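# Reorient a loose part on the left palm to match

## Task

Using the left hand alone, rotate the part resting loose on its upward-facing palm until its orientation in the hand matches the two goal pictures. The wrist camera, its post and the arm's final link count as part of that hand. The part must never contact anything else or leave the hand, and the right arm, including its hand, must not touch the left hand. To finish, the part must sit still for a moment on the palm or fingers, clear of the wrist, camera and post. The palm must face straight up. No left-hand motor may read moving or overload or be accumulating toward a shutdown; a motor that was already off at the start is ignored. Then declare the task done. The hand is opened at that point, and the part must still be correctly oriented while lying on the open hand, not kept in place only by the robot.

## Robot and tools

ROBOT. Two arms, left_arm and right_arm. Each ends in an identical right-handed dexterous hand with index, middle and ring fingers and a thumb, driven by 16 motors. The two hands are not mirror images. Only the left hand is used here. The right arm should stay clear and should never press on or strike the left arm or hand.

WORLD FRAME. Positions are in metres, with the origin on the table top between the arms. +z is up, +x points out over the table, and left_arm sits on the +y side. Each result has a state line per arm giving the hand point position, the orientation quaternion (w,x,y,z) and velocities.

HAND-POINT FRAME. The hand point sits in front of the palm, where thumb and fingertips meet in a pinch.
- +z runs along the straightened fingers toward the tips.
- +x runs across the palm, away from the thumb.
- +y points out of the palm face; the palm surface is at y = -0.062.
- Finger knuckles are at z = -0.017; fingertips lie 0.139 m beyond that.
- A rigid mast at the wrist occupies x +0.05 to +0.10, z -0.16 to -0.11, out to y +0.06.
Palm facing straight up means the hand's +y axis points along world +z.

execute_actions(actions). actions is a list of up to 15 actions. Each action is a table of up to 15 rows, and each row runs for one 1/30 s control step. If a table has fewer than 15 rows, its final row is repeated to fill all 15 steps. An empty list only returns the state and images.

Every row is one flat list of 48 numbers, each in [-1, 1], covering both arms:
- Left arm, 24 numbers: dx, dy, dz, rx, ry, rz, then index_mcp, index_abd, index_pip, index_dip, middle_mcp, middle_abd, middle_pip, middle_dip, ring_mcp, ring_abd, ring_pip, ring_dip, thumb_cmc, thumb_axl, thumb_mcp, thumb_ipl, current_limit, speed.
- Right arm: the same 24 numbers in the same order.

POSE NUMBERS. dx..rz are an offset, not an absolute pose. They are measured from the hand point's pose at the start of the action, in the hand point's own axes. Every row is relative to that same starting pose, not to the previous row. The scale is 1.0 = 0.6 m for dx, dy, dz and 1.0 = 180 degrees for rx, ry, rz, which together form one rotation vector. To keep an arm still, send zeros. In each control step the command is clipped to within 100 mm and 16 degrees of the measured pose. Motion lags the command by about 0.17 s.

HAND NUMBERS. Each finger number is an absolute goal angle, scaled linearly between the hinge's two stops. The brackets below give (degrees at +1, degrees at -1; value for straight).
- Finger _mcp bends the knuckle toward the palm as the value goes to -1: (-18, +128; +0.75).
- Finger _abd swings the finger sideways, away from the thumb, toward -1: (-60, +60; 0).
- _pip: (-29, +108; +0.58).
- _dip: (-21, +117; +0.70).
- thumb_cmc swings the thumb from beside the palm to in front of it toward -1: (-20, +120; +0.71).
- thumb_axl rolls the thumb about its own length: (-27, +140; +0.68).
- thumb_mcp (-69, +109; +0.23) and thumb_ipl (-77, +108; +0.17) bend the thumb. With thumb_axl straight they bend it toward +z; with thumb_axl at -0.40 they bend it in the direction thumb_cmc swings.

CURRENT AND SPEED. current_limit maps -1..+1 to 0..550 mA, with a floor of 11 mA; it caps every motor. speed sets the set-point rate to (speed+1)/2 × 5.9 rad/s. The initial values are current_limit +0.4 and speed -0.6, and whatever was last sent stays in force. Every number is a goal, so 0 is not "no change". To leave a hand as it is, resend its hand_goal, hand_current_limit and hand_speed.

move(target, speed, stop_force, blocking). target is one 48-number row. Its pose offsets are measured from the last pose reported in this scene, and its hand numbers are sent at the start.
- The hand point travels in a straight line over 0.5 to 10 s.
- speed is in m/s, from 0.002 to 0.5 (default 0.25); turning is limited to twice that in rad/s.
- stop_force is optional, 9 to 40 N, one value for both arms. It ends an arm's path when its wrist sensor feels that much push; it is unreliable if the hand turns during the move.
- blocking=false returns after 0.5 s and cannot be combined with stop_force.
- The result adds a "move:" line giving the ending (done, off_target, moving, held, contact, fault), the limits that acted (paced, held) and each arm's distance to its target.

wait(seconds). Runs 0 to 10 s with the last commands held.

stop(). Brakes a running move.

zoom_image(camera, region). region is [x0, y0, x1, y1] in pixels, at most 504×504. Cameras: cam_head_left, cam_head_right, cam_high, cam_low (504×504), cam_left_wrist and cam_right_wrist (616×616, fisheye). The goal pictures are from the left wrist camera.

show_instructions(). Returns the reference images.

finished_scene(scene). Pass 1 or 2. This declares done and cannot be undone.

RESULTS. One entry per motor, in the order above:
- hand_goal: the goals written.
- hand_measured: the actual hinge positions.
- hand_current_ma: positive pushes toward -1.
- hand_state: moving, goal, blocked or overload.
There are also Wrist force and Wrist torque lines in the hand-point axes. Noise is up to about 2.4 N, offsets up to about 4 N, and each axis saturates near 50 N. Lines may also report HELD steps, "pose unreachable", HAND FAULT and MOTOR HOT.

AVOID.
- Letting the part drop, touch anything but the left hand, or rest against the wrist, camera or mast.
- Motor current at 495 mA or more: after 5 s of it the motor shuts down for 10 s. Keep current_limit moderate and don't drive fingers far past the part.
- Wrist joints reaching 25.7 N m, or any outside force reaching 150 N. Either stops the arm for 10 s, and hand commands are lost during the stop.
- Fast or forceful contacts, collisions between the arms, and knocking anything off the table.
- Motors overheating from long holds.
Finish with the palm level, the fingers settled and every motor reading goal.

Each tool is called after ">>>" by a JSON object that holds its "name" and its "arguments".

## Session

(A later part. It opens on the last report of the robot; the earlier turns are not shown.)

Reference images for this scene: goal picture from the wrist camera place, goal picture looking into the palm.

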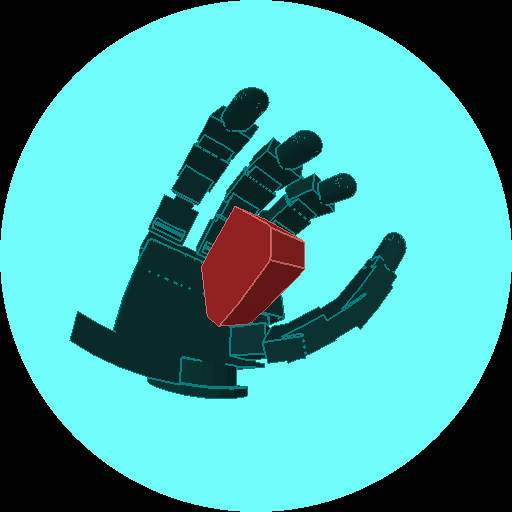

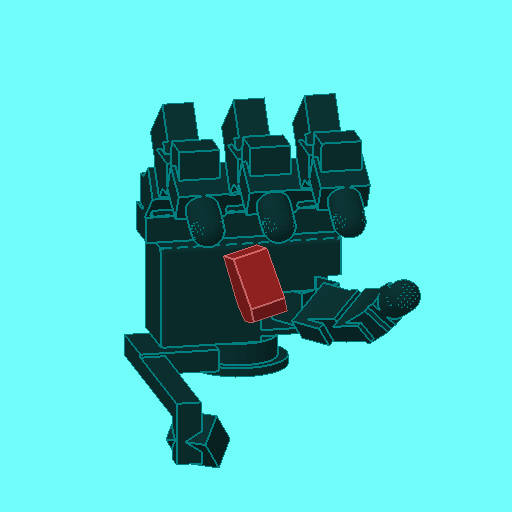

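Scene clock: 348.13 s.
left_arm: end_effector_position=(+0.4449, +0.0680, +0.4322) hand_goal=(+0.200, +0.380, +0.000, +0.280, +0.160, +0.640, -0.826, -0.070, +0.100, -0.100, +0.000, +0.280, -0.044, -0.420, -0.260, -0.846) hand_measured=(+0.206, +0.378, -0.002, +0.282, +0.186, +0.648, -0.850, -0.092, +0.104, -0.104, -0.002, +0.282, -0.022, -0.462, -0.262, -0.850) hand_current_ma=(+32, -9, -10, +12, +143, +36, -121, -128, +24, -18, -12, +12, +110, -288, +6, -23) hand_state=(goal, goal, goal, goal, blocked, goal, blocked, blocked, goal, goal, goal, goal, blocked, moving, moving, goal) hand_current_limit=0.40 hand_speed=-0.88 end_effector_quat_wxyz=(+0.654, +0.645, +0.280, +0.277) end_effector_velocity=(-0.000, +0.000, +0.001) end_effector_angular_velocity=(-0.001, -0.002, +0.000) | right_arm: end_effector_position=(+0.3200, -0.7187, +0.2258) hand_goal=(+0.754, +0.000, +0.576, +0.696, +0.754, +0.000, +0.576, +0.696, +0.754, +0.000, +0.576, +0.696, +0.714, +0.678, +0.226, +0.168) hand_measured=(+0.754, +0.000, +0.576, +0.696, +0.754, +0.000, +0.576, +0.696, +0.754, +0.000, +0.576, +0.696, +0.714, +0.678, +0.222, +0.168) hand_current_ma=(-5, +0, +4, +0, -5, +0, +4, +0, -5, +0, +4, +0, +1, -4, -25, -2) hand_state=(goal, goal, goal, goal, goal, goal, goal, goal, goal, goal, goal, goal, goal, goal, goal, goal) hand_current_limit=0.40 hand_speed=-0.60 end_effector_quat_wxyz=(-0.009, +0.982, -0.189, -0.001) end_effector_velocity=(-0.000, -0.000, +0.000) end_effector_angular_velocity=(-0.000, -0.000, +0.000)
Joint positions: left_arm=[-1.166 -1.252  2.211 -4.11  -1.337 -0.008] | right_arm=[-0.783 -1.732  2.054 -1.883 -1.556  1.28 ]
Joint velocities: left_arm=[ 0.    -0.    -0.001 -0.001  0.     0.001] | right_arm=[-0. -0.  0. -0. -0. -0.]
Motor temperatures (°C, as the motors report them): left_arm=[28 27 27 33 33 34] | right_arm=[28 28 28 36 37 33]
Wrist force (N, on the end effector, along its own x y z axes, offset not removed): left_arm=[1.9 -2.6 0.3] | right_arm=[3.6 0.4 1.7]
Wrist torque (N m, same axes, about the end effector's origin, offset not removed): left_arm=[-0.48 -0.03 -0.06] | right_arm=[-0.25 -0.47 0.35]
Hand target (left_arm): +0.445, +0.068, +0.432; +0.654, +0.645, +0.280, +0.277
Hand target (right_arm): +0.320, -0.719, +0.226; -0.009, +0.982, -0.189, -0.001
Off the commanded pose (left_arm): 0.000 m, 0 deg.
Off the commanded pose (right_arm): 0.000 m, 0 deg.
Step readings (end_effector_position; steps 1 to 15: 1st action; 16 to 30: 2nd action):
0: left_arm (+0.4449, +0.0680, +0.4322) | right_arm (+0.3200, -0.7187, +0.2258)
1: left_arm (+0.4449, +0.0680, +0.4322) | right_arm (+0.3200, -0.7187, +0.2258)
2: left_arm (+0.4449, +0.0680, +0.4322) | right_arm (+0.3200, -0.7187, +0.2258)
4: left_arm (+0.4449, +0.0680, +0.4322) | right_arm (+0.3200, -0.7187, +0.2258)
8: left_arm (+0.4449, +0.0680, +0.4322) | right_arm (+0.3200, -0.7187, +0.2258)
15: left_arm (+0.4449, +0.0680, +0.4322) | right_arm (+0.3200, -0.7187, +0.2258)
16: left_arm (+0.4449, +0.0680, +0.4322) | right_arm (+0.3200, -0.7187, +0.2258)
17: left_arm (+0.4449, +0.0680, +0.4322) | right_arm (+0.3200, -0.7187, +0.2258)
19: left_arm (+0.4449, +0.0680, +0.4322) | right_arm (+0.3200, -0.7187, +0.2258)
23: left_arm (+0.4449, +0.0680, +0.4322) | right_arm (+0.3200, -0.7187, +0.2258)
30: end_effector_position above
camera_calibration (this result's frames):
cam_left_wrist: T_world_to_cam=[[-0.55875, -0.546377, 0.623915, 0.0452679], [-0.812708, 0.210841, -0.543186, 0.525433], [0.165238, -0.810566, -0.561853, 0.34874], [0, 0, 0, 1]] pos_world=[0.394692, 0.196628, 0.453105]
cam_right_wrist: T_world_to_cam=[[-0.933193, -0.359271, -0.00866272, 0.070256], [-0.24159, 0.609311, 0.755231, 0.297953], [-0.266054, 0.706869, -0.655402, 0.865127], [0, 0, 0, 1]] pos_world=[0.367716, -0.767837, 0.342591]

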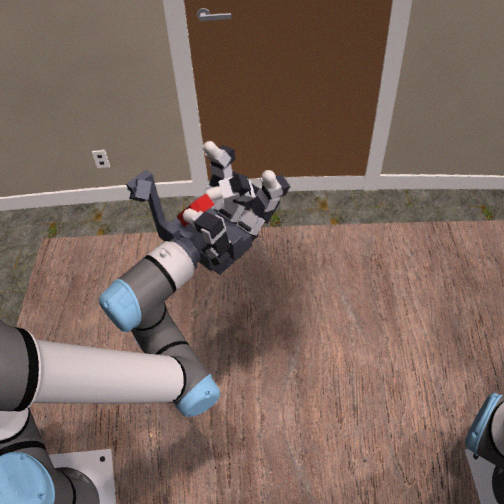

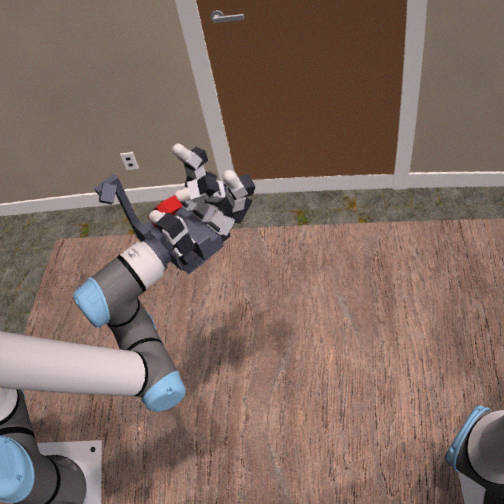

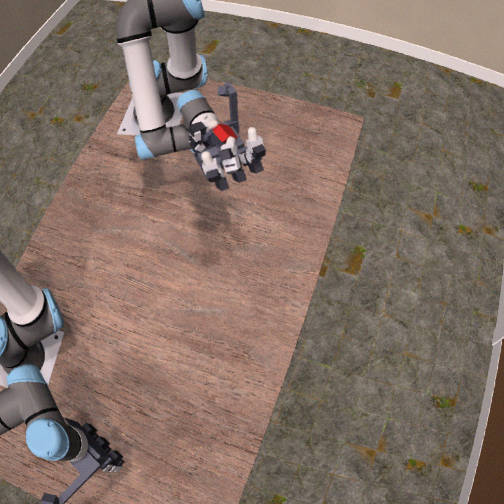

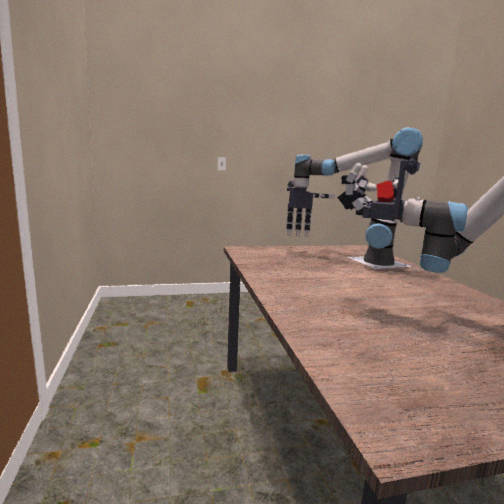

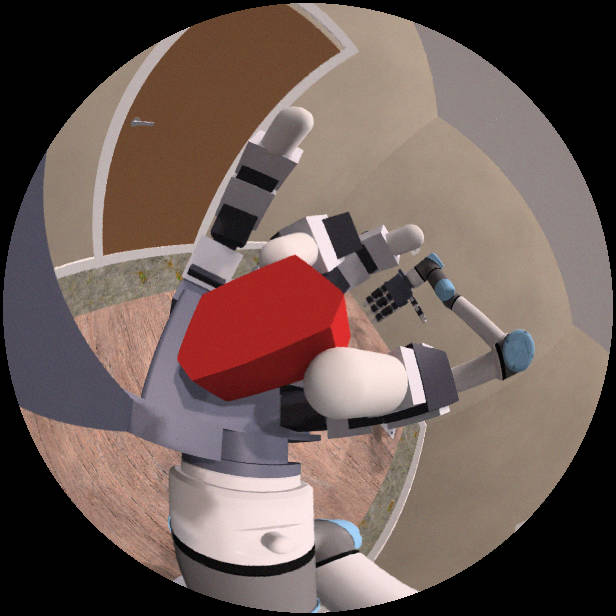

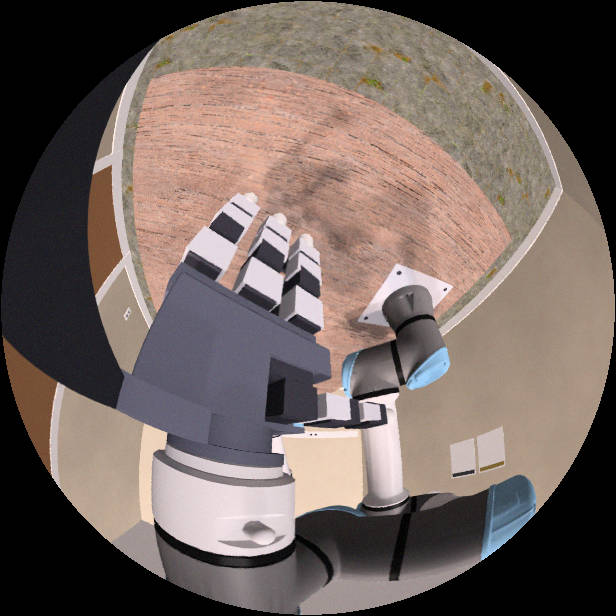

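>>> {"name": "execute_actions", "arguments": {"actions": [[[0,0,0,0,0,0,0.2,0.38,0,0.28,0.160,0.69,-0.835,-0.026,0.1,-0.1,0,0.28,-0.09,-0.417,-0.195,-0.858,0.4,-0.91,0,0,0,0,0,0,0.754,0,0.576,0.696,0.754,0,0.576,0.696,0.754,0,0.576,0.696,0.714,0.678,0.226,0.168,0.4,-0.6]],[[0,0,0,0,0,0,0.2,0.38,0,0.28,0.160,0.737,-0.845,0.018,0.1,-0.1,0,0.28,-0.136,-0.415,-0.128,-0.871,0.4,-0.91,0,0,0,0,0,0,0.754,0,0.576,0.696,0.754,0,0.576,0.696,0.754,0,0.576,0.696,0.714,0.678,0.226,0.168,0.4,-0.6]]]}}

>>> {"name": "zoom_image", "arguments": {"camera": "cam_left_wrist", "region": [150, 200, 420, 470]}}

>>> {"name": "zoom_image", "arguments": {"camera": "cam_low", "region": [330, 150, 430, 240]}}

Scene clock: 409.27 s.
left_arm: end_effector_position=(+0.4449, +0.0680, +0.4322) hand_goal=(+0.200, +0.380, +0.000, +0.280, +0.160, +0.738, -0.844, +0.018, +0.100, -0.100, +0.000, +0.280, -0.136, -0.414, -0.128, -0.870) hand_measured=(+0.206, +0.378, -0.002, +0.282, +0.186, +0.744, -0.856, -0.006, +0.104, -0.104, -0.002, +0.282, -0.112, -0.452, -0.128, -0.868) hand_current_ma=(+32, -9, -10, +12, +143, +30, -67, -136, +24, -18, -12, +12, +126, -257, +10, +9) hand_state=(goal, goal, goal, goal, blocked, goal, goal, blocked, goal, goal, goal, goal, blocked, moving, moving, goal) hand_current_limit=0.40 hand_speed=-0.91 end_effector_quat_wxyz=(+0.654, +0.645, +0.280, +0.277) end_effector_velocity=(+0.000, +0.000, -0.000) end_effector_angular_velocity=(+0.001, +0.000, +0.001) | right_arm: end_effector_position=(+0.3200, -0.7187, +0.2258) hand_goal=(+0.754, +0.000, +0.576, +0.696, +0.754, +0.000, +0.576, +0.696, +0.754, +0.000, +0.576, +0.696, +0.714, +0.678, +0.226, +0.168) hand_measured=(+0.754, +0.000, +0.576, +0.696, +0.754, +0.000, +0.576, +0.696, +0.754, +0.000, +0.576, +0.696, +0.714, +0.678, +0.222, +0.168) hand_current_ma=(-5, +0, +4, +0, -5, +0, +4, +0, -5, +0, +4, +0, +1, -4, -25, -2) hand_state=(goal, goal, goal, goal, goal, goal, goal, goal, goal, goal, goal, goal, goal, goal, goal, goal) hand_current_limit=0.40 hand_speed=-0.60 end_effector_quat_wxyz=(-0.009, +0.982, -0.189, -0.001) end_effector_velocity=(+0.000, +0.000, -0.001) end_effector_angular_velocity=(+0.001, +0.000, +0.000)
Joint positions: left_arm=[-1.166 -1.252  2.211 -4.11  -1.337 -0.008] | right_arm=[-0.783 -1.732  2.054 -1.883 -1.556  1.28 ]
Joint velocities: left_arm=[ 0.001  0.    -0.     0.001  0.     0.   ] | right_arm=[-0.     0.001  0.    -0.     0.001 -0.   ]
Motor temperatures (°C, as the motors report them): left_arm=[28 27 27 33 33 34] | right_arm=[28 28 28 36 37 33]
Wrist force (N, on the end effector, along its own x y z axes, offset not removed): left_arm=[0.8 1.2 1.8] | right_arm=[4.6 0.7 1.0]
Wrist torque (N m, same axes, about the end effector's origin, offset not removed): left_arm=[0.00 -0.04 -0.05] | right_arm=[-0.20 -0.56 0.43]
Hand target (left_arm): +0.445, +0.068, +0.432; +0.654, +0.645, +0.280, +0.277
Hand target (right_arm): +0.320, -0.719, +0.226; -0.009, +0.982, -0.189, -0.001
Off the commanded pose (left_arm): 0.000 m, 0 deg.
Off the commanded pose (right_arm): 0.000 m, 0 deg.
Step readings (end_effector_position; steps 1 to 15: 1st action; 16 to 30: 2nd action):
0: left_arm (+0.4449, +0.0680, +0.4322) | right_arm (+0.3200, -0.7187, +0.2258)
1: left_arm (+0.4449, +0.0680, +0.4322) | right_arm (+0.3200, -0.7187, +0.2258)
2: left_arm (+0.4449, +0.0680, +0.4322) | right_arm (+0.3200, -0.7187, +0.2258)
4: left_arm (+0.4449, +0.0680, +0.4322) | right_arm (+0.3200, -0.7187, +0.2258)
8: left_arm (+0.4449, +0.0680, +0.4322) | right_arm (+0.3200, -0.7187, +0.2258)
15: left_arm (+0.4449, +0.0680, +0.4322) | right_arm (+0.3200, -0.7187, +0.2258)
16: left_arm (+0.4449, +0.0680, +0.4322) | right_arm (+0.3200, -0.7187, +0.2258)
17: left_arm (+0.4449, +0.0680, +0.4322) | right_arm (+0.3200, -0.7187, +0.2258)
19: left_arm (+0.4449, +0.0680, +0.4322) | right_arm (+0.3200, -0.7187, +0.2258)
23: left_arm (+0.4449, +0.0680, +0.4322) | right_arm (+0.3200, -0.7187, +0.2258)
30: end_effector_position above
camera_calibration (this result's frames):
cam_left_wrist: T_world_to_cam=[[-0.55875, -0.546377, 0.623915, 0.0452678], [-0.812708, 0.210841, -0.543186, 0.525433], [0.165238, -0.810567, -0.561853, 0.34874], [0, 0, 0, 1]] pos_world=[0.394692, 0.196628, 0.453105]
cam_right_wrist: T_world_to_cam=[[-0.933193, -0.359271, -0.00866267, 0.070256], [-0.24159, 0.609312, 0.755231, 0.297954], [-0.266054, 0.706869, -0.655402, 0.865127], [0, 0, 0, 1]] pos_world=[0.367716, -0.767837, 0.342591]

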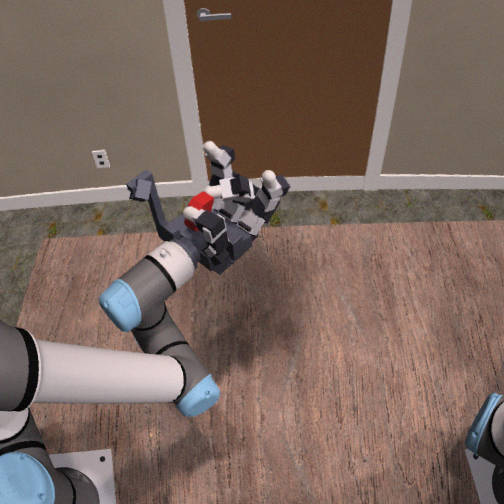

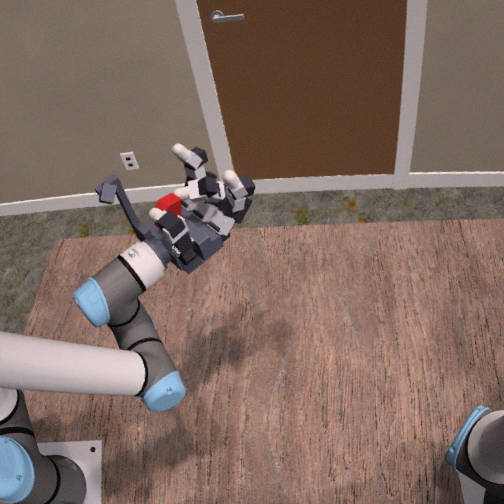

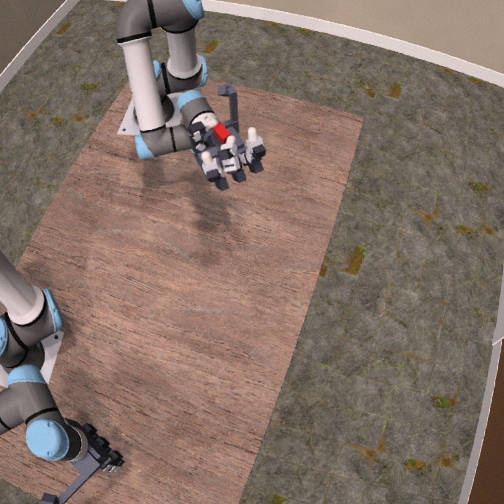

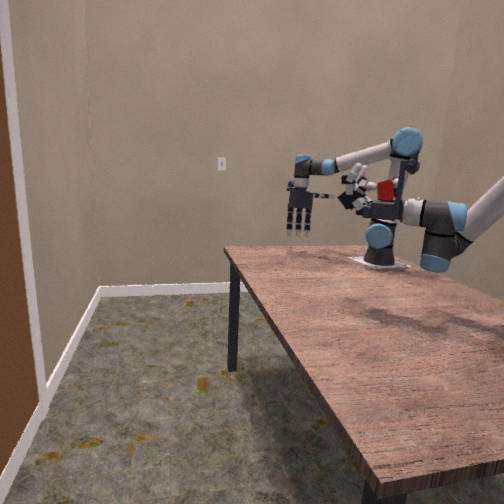

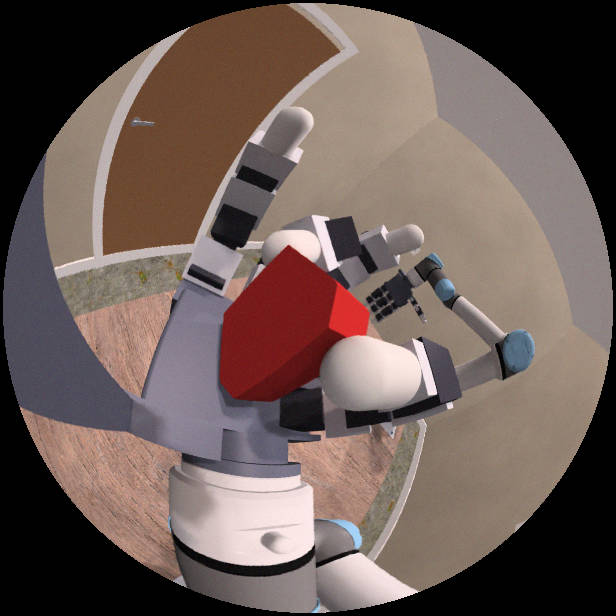

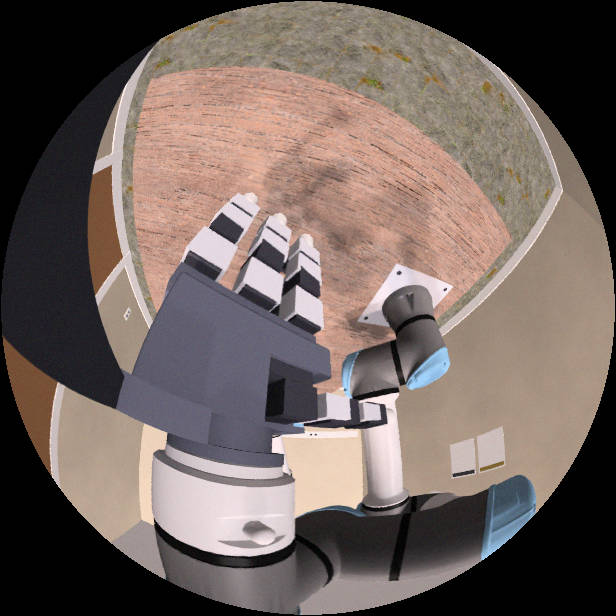

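Region (150, 200, 420, 470) of cam_left_wrist's 616x616 image, scaled by 1.867, with more detail than that image has.

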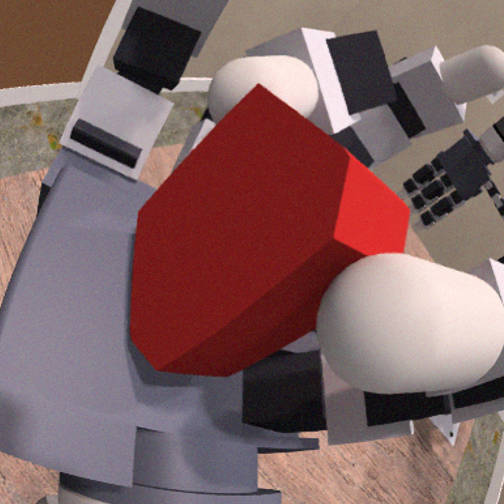

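Region (330, 150, 430, 240) of cam_low's 504x504 image, scaled by 5.040, with more detail than that image has; it fills the top 454 rows of this view, and the rest is white.

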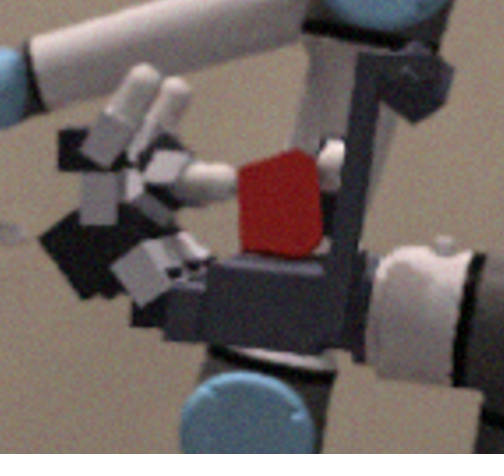

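>>> {"name": "execute_actions", "arguments": {"actions": []}}

>>> {"name": "zoom_image", "arguments": {"camera": "cam_left_wrist", "region": [200, 230, 400, 430]}}

>>> {"name": "zoom_image", "arguments": {"camera": "cam_head_left", "region": [160, 160, 260, 260]}}

Scene clock: 417.47 s.
left_arm: end_effector_position=(+0.4449, +0.0680, +0.4322) hand_goal=(+0.200, +0.380, +0.000, +0.280, +0.160, +0.738, -0.844, +0.018, +0.100, -0.100, +0.000, +0.280, -0.136, -0.414, -0.128, -0.870) hand_measured=(+0.206, +0.378, -0.002, +0.282, +0.186, +0.744, -0.856, -0.006, +0.104, -0.104, -0.002, +0.282, -0.112, -0.452, -0.126, -0.868) hand_current_ma=(+32, -9, -10, +12, +143, +30, -67, -137, +24, -18, -12, +12, +126, -258, +8, +9) hand_state=(goal, goal, goal, goal, blocked, goal, goal, blocked, goal, goal, goal, goal, blocked, blocked, goal, goal) hand_current_limit=0.40 hand_speed=-0.91 end_effector_quat_wxyz=(+0.654, +0.645, +0.280, +0.277) end_effector_velocity=(+0.000, +0.000, -0.000) end_effector_angular_velocity=(-0.000, +0.001, +0.000) | right_arm: end_effector_position=(+0.3200, -0.7187, +0.2258) hand_goal=(+0.754, +0.000, +0.576, +0.696, +0.754, +0.000, +0.576, +0.696, +0.754, +0.000, +0.576, +0.696, +0.714, +0.678, +0.226, +0.168) hand_measured=(+0.754, +0.000, +0.576, +0.696, +0.754, +0.000, +0.576, +0.696, +0.754, +0.000, +0.576, +0.696, +0.714, +0.678, +0.222, +0.168) hand_current_ma=(-5, +0, +4, +0, -5, +0, +4, +0, -5, +0, +4, +0, +1, -4, -25, -2) hand_state=(goal, goal, goal, goal, goal, goal, goal, goal, goal, goal, goal, goal, goal, goal, goal, goal) hand_current_limit=0.40 hand_speed=-0.60 end_effector_quat_wxyz=(-0.009, +0.982, -0.189, -0.001) end_effector_velocity=(-0.000, -0.001, +0.000) end_effector_angular_velocity=(-0.002, +0.002, +0.000)
Joint positions: left_arm=[-1.166 -1.252  2.211 -4.11  -1.337 -0.008] | right_arm=[-0.783 -1.732  2.054 -1.883 -1.556  1.28 ]
Joint velocities: left_arm=[ 0.    -0.     0.     0.    -0.    -0.001] | right_arm=[-0.     0.    -0.    -0.    -0.003 -0.   ]
Motor temperatures (°C, as the motors report them): left_arm=[28 27 27 33 33 34] | right_arm=[28 28 28 36 37 33]
Wrist force (N, on the end effector, along its own x y z axes, offset not removed): left_arm=[2.0 1.1 2.4] | right_arm=[3.7 2.3 0.9]
Wrist torque (N m, same axes, about the end effector's origin, offset not removed): left_arm=[-0.28 -0.20 0.13] | right_arm=[-0.04 -0.52 0.56]
Hand target (left_arm): +0.445, +0.068, +0.432; +0.654, +0.645, +0.280, +0.277
Hand target (right_arm): +0.320, -0.719, +0.226; -0.009, +0.982, -0.189, -0.001
Off the commanded pose (left_arm): 0.000 m, 0 deg.
Off the commanded pose (right_arm): 0.000 m, 0 deg.
camera_calibration (this result's frames):
cam_left_wrist: T_world_to_cam=[[-0.55875, -0.546377, 0.623915, 0.0452678], [-0.812708, 0.210841, -0.543186, 0.525433], [0.165238, -0.810567, -0.561853, 0.34874], [0, 0, 0, 1]] pos_world=[0.394692, 0.196628, 0.453105]
cam_right_wrist: T_world_to_cam=[[-0.933193, -0.359271, -0.00866277, 0.0702561], [-0.24159, 0.609312, 0.755231, 0.297954], [-0.266054, 0.706869, -0.655402, 0.865127], [0, 0, 0, 1]] pos_world=[0.367716, -0.767837, 0.342591]

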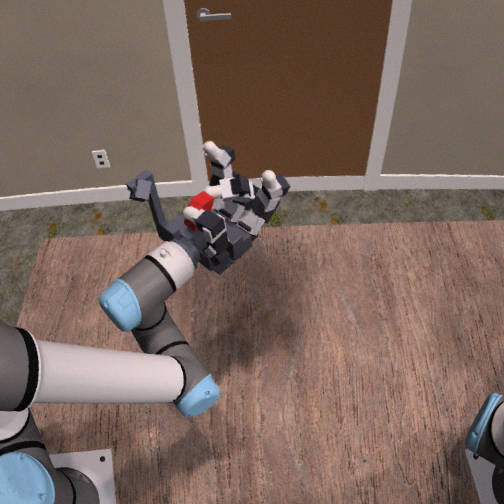

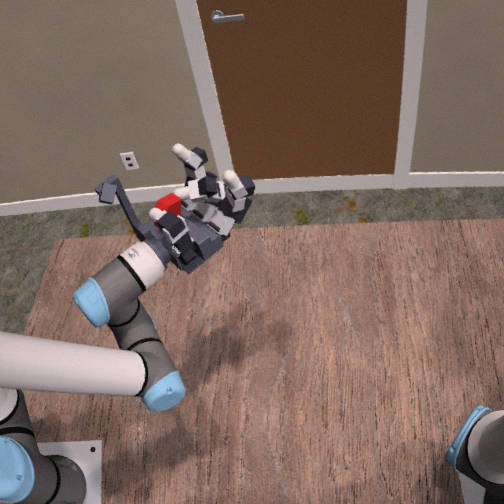

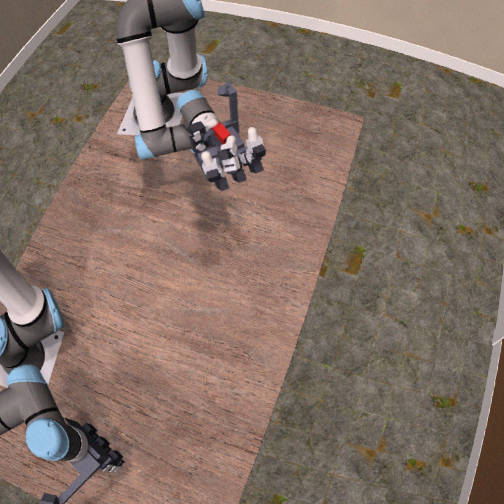

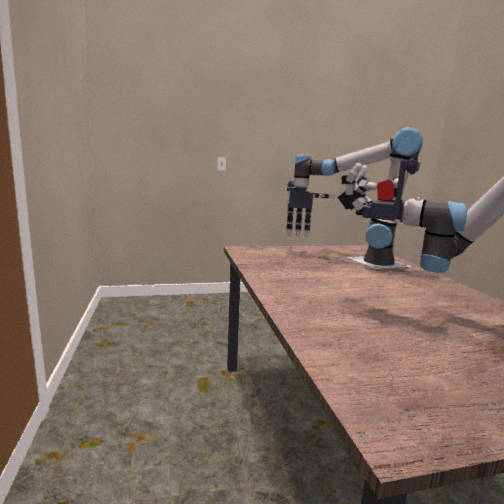

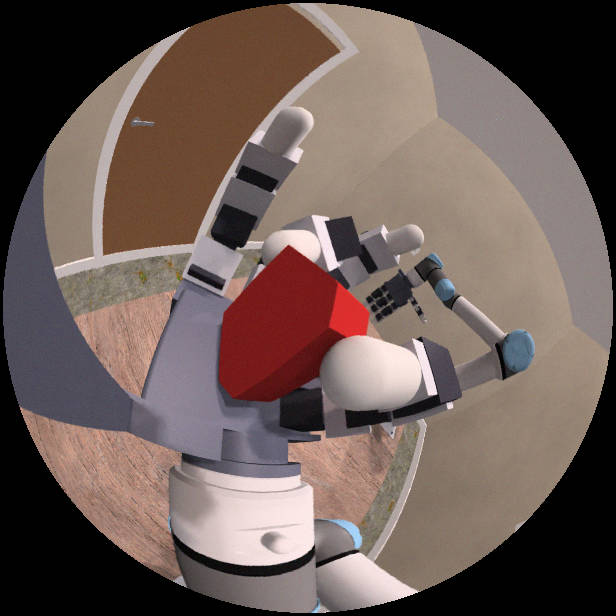

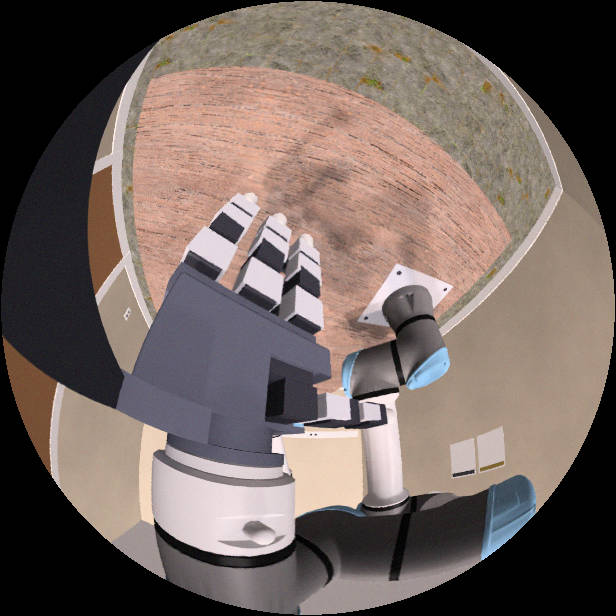

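Region (200, 230, 400, 430) of cam_left_wrist's 616x616 image, scaled by 2.520, with more detail than that image has.

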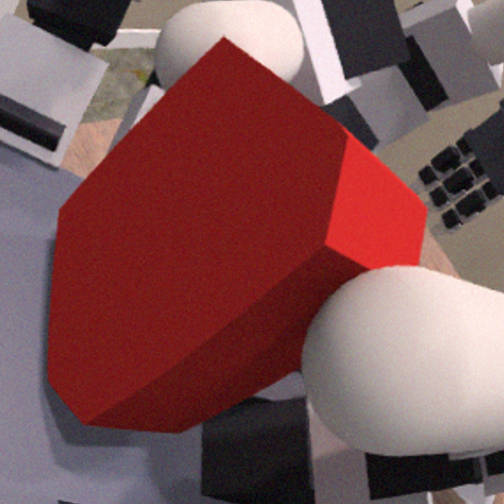

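Region (160, 160, 260, 260) of cam_head_left's 504x504 image, scaled by 5.040, with more detail than that image has.

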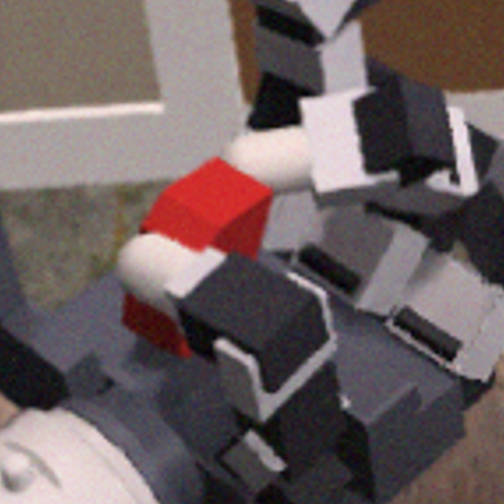

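>>> {"name": "execute_actions", "arguments": {"actions": [[[0,0,0,0,0,0,0.2,0.38,0,0.28,0.141,0.815,-0.887,0.05,0.1,-0.16,0,0.28,-0.153,-0.414,-0.128,-0.871,0.4,-0.93,0,0,0,0,0,0,0.754,0,0.576,0.696,0.754,0,0.576,0.696,0.754,0,0.576,0.696,0.714,0.678,0.226,0.168,0.4,-0.6]],[[0,0,0,0,0,0,0.2,0.38,0,0.28,0.123,0.892,-0.93,0.081,0.1,-0.16,0,0.28,-0.170,-0.414,-0.128,-0.871,0.4,-0.93,0,0,0,0,0,0,0.754,0,0.576,0.696,0.754,0,0.576,0.696,0.754,0,0.576,0.696,0.714,0.678,0.226,0.168,0.4,-0.6]]]}}

>>> {"name": "zoom_image", "arguments": {"camera": "cam_left_wrist", "region": [200, 230, 400, 430]}}

>>> {"name": "zoom_image", "arguments": {"camera": "cam_low", "region": [330, 150, 430, 240]}}

Scene clock: 471.47 s.
left_arm: end_effector_position=(+0.4449, +0.0680, +0.4322) hand_goal=(+0.200, +0.380, +0.000, +0.280, +0.124, +0.892, -0.930, +0.082, +0.100, -0.160, +0.000, +0.280, -0.170, -0.414, -0.128, -0.870) hand_measured=(+0.206, +0.378, -0.002, +0.282, +0.164, +0.896, -0.938, +0.066, +0.104, -0.158, -0.002, +0.282, -0.140, -0.442, -0.122, -0.868) hand_current_ma=(+32, -9, -10, +12, +214, +20, -42, -95, +24, +11, -12, +12, +159, -188, +43, +21) hand_state=(goal, goal, goal, goal, blocked, moving, goal, goal, goal, goal, goal, goal, blocked, blocked, goal, goal) hand_current_limit=0.40 hand_speed=-0.93 end_effector_quat_wxyz=(+0.654, +0.645, +0.280, +0.277) end_effector_velocity=(-0.000, +0.000, -0.000) end_effector_angular_velocity=(+0.001, -0.000, +0.000) | right_arm: end_effector_position=(+0.3200, -0.7187, +0.2258) hand_goal=(+0.754, +0.000, +0.576, +0.696, +0.754, +0.000, +0.576, +0.696, +0.754, +0.000, +0.576, +0.696, +0.714, +0.678, +0.226, +0.168) hand_measured=(+0.754, +0.000, +0.576, +0.696, +0.754, +0.000, +0.576, +0.696, +0.754, +0.000, +0.576, +0.696, +0.714, +0.678, +0.222, +0.168) hand_current_ma=(-5, +0, +4, +0, -5, +0, +4, +0, -5, +0, +4, +0, +1, -4, -25, -2) hand_state=(goal, goal, goal, goal, goal, goal, goal, goal, goal, goal, goal, goal, goal, goal, goal, goal) hand_current_limit=0.40 hand_speed=-0.60 end_effector_quat_wxyz=(-0.009, +0.982, -0.189, -0.001) end_effector_velocity=(+0.000, +0.000, -0.000) end_effector_angular_velocity=(+0.000, -0.000, -0.000)
Joint positions: left_arm=[-1.166 -1.252  2.211 -4.11  -1.337 -0.008] | right_arm=[-0.783 -1.732  2.054 -1.883 -1.556  1.28 ]
Joint velocities: left_arm=[ 0.     0.     0.001 -0.     0.     0.001] | right_arm=[-0.  0. -0.  0.  0.  0.]
Motor temperatures (°C, as the motors report them): left_arm=[28 27 27 33 33 34] | right_arm=[28 28 28 36 37 33]
Wrist force (N, on the end effector, along its own x y z axes, offset not removed): left_arm=[0.7 -0.6 0.6] | right_arm=[1.9 1.1 0.0]
Wrist torque (N m, same axes, about the end effector's origin, offset not removed): left_arm=[-0.22 -0.06 -0.11] | right_arm=[-0.02 -0.30 0.21]
Hand target (left_arm): +0.445, +0.068, +0.432; +0.654, +0.645, +0.280, +0.277
Hand target (right_arm): +0.320, -0.719, +0.226; -0.009, +0.982, -0.189, -0.001
Off the commanded pose (left_arm): 0.000 m, 0 deg.
Off the commanded pose (right_arm): 0.000 m, 0 deg.
Step readings (end_effector_position; steps 1 to 15: 1st action; 16 to 30: 2nd action):
0: left_arm (+0.4449, +0.0680, +0.4322) | right_arm (+0.3200, -0.7187, +0.2258)
1: left_arm (+0.4449, +0.0680, +0.4322) | right_arm (+0.3200, -0.7187, +0.2258)
2: left_arm (+0.4449, +0.0680, +0.4322) | right_arm (+0.3200, -0.7187, +0.2258)
4: left_arm (+0.4449, +0.0680, +0.4322) | right_arm (+0.3200, -0.7187, +0.2258)
8: left_arm (+0.4449, +0.0680, +0.4322) | right_arm (+0.3200, -0.7187, +0.2258)
15: left_arm (+0.4449, +0.0680, +0.4322) | right_arm (+0.3200, -0.7187, +0.2258)
16: left_arm (+0.4449, +0.0680, +0.4322) | right_arm (+0.3200, -0.7187, +0.2258)
17: left_arm (+0.4449, +0.0680, +0.4322) | right_arm (+0.3200, -0.7187, +0.2258)
19: left_arm (+0.4449, +0.0680, +0.4322) | right_arm (+0.3200, -0.7187, +0.2258)
23: left_arm (+0.4449, +0.0680, +0.4322) | right_arm (+0.3200, -0.7187, +0.2258)
30: end_effector_position above
camera_calibration (this result's frames):
cam_left_wrist: T_world_to_cam=[[-0.55875, -0.546377, 0.623915, 0.0452678], [-0.812708, 0.210841, -0.543186, 0.525433], [0.165238, -0.810566, -0.561853, 0.34874], [0, 0, 0, 1]] pos_world=[0.394692, 0.196628, 0.453105]
cam_right_wrist: T_world_to_cam=[[-0.933193, -0.359271, -0.00866273, 0.0702559], [-0.24159, 0.609312, 0.755231, 0.297954], [-0.266054, 0.706869, -0.655402, 0.865127], [0, 0, 0, 1]] pos_world=[0.367716, -0.767837, 0.342591]

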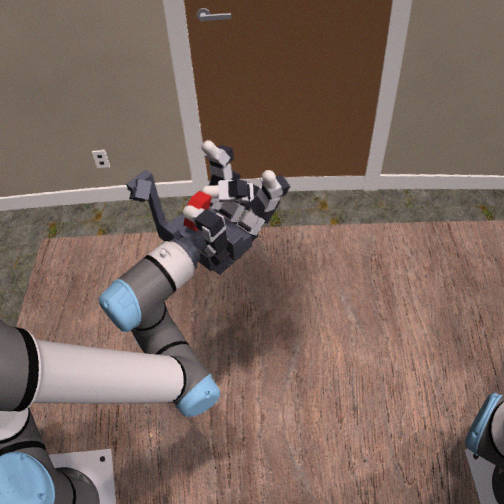

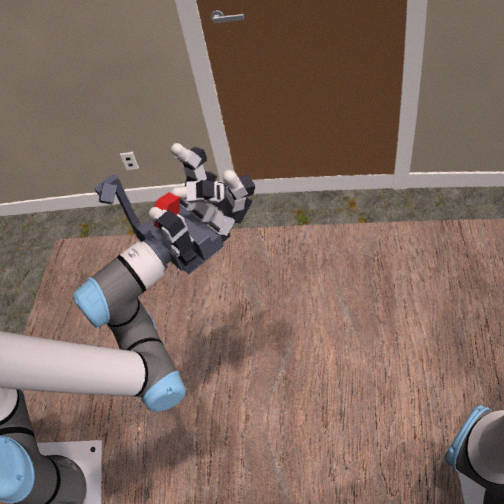

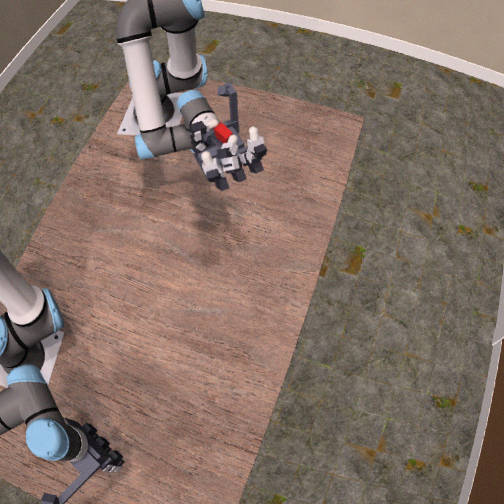

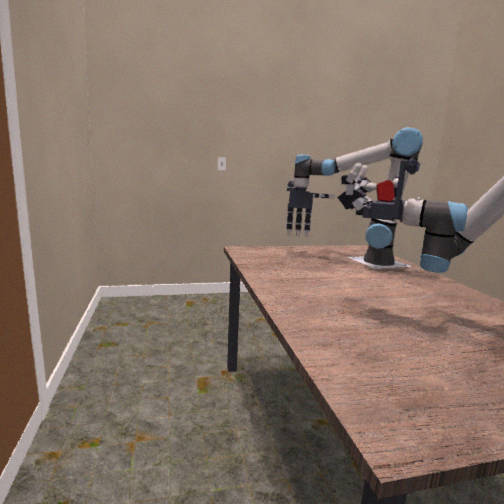

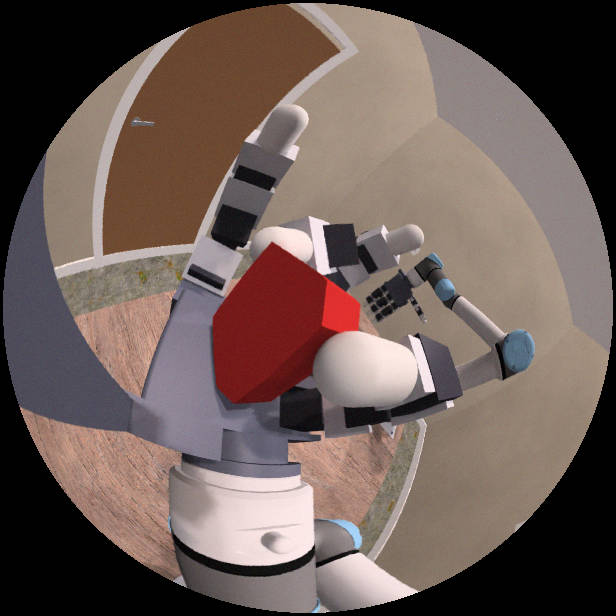

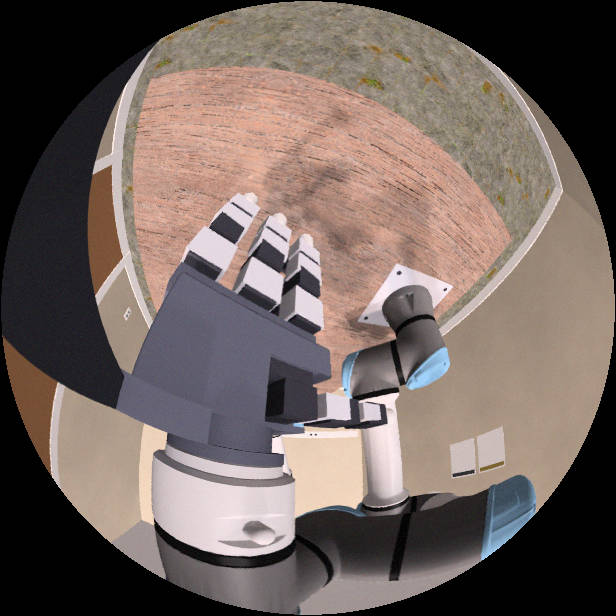

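Region (200, 230, 400, 430) of cam_left_wrist's 616x616 image, scaled by 2.520, with more detail than that image has.

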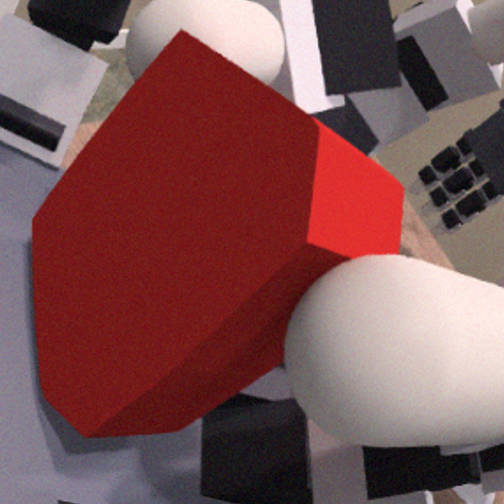

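Region (330, 150, 430, 240) of cam_low's 504x504 image, scaled by 5.040, with more detail than that image has; it fills the top 454 rows of this view, and the rest is white.

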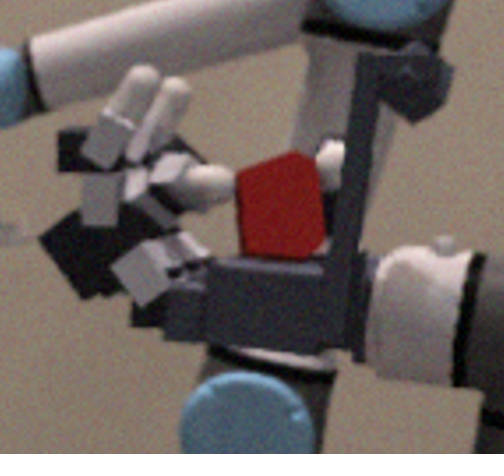

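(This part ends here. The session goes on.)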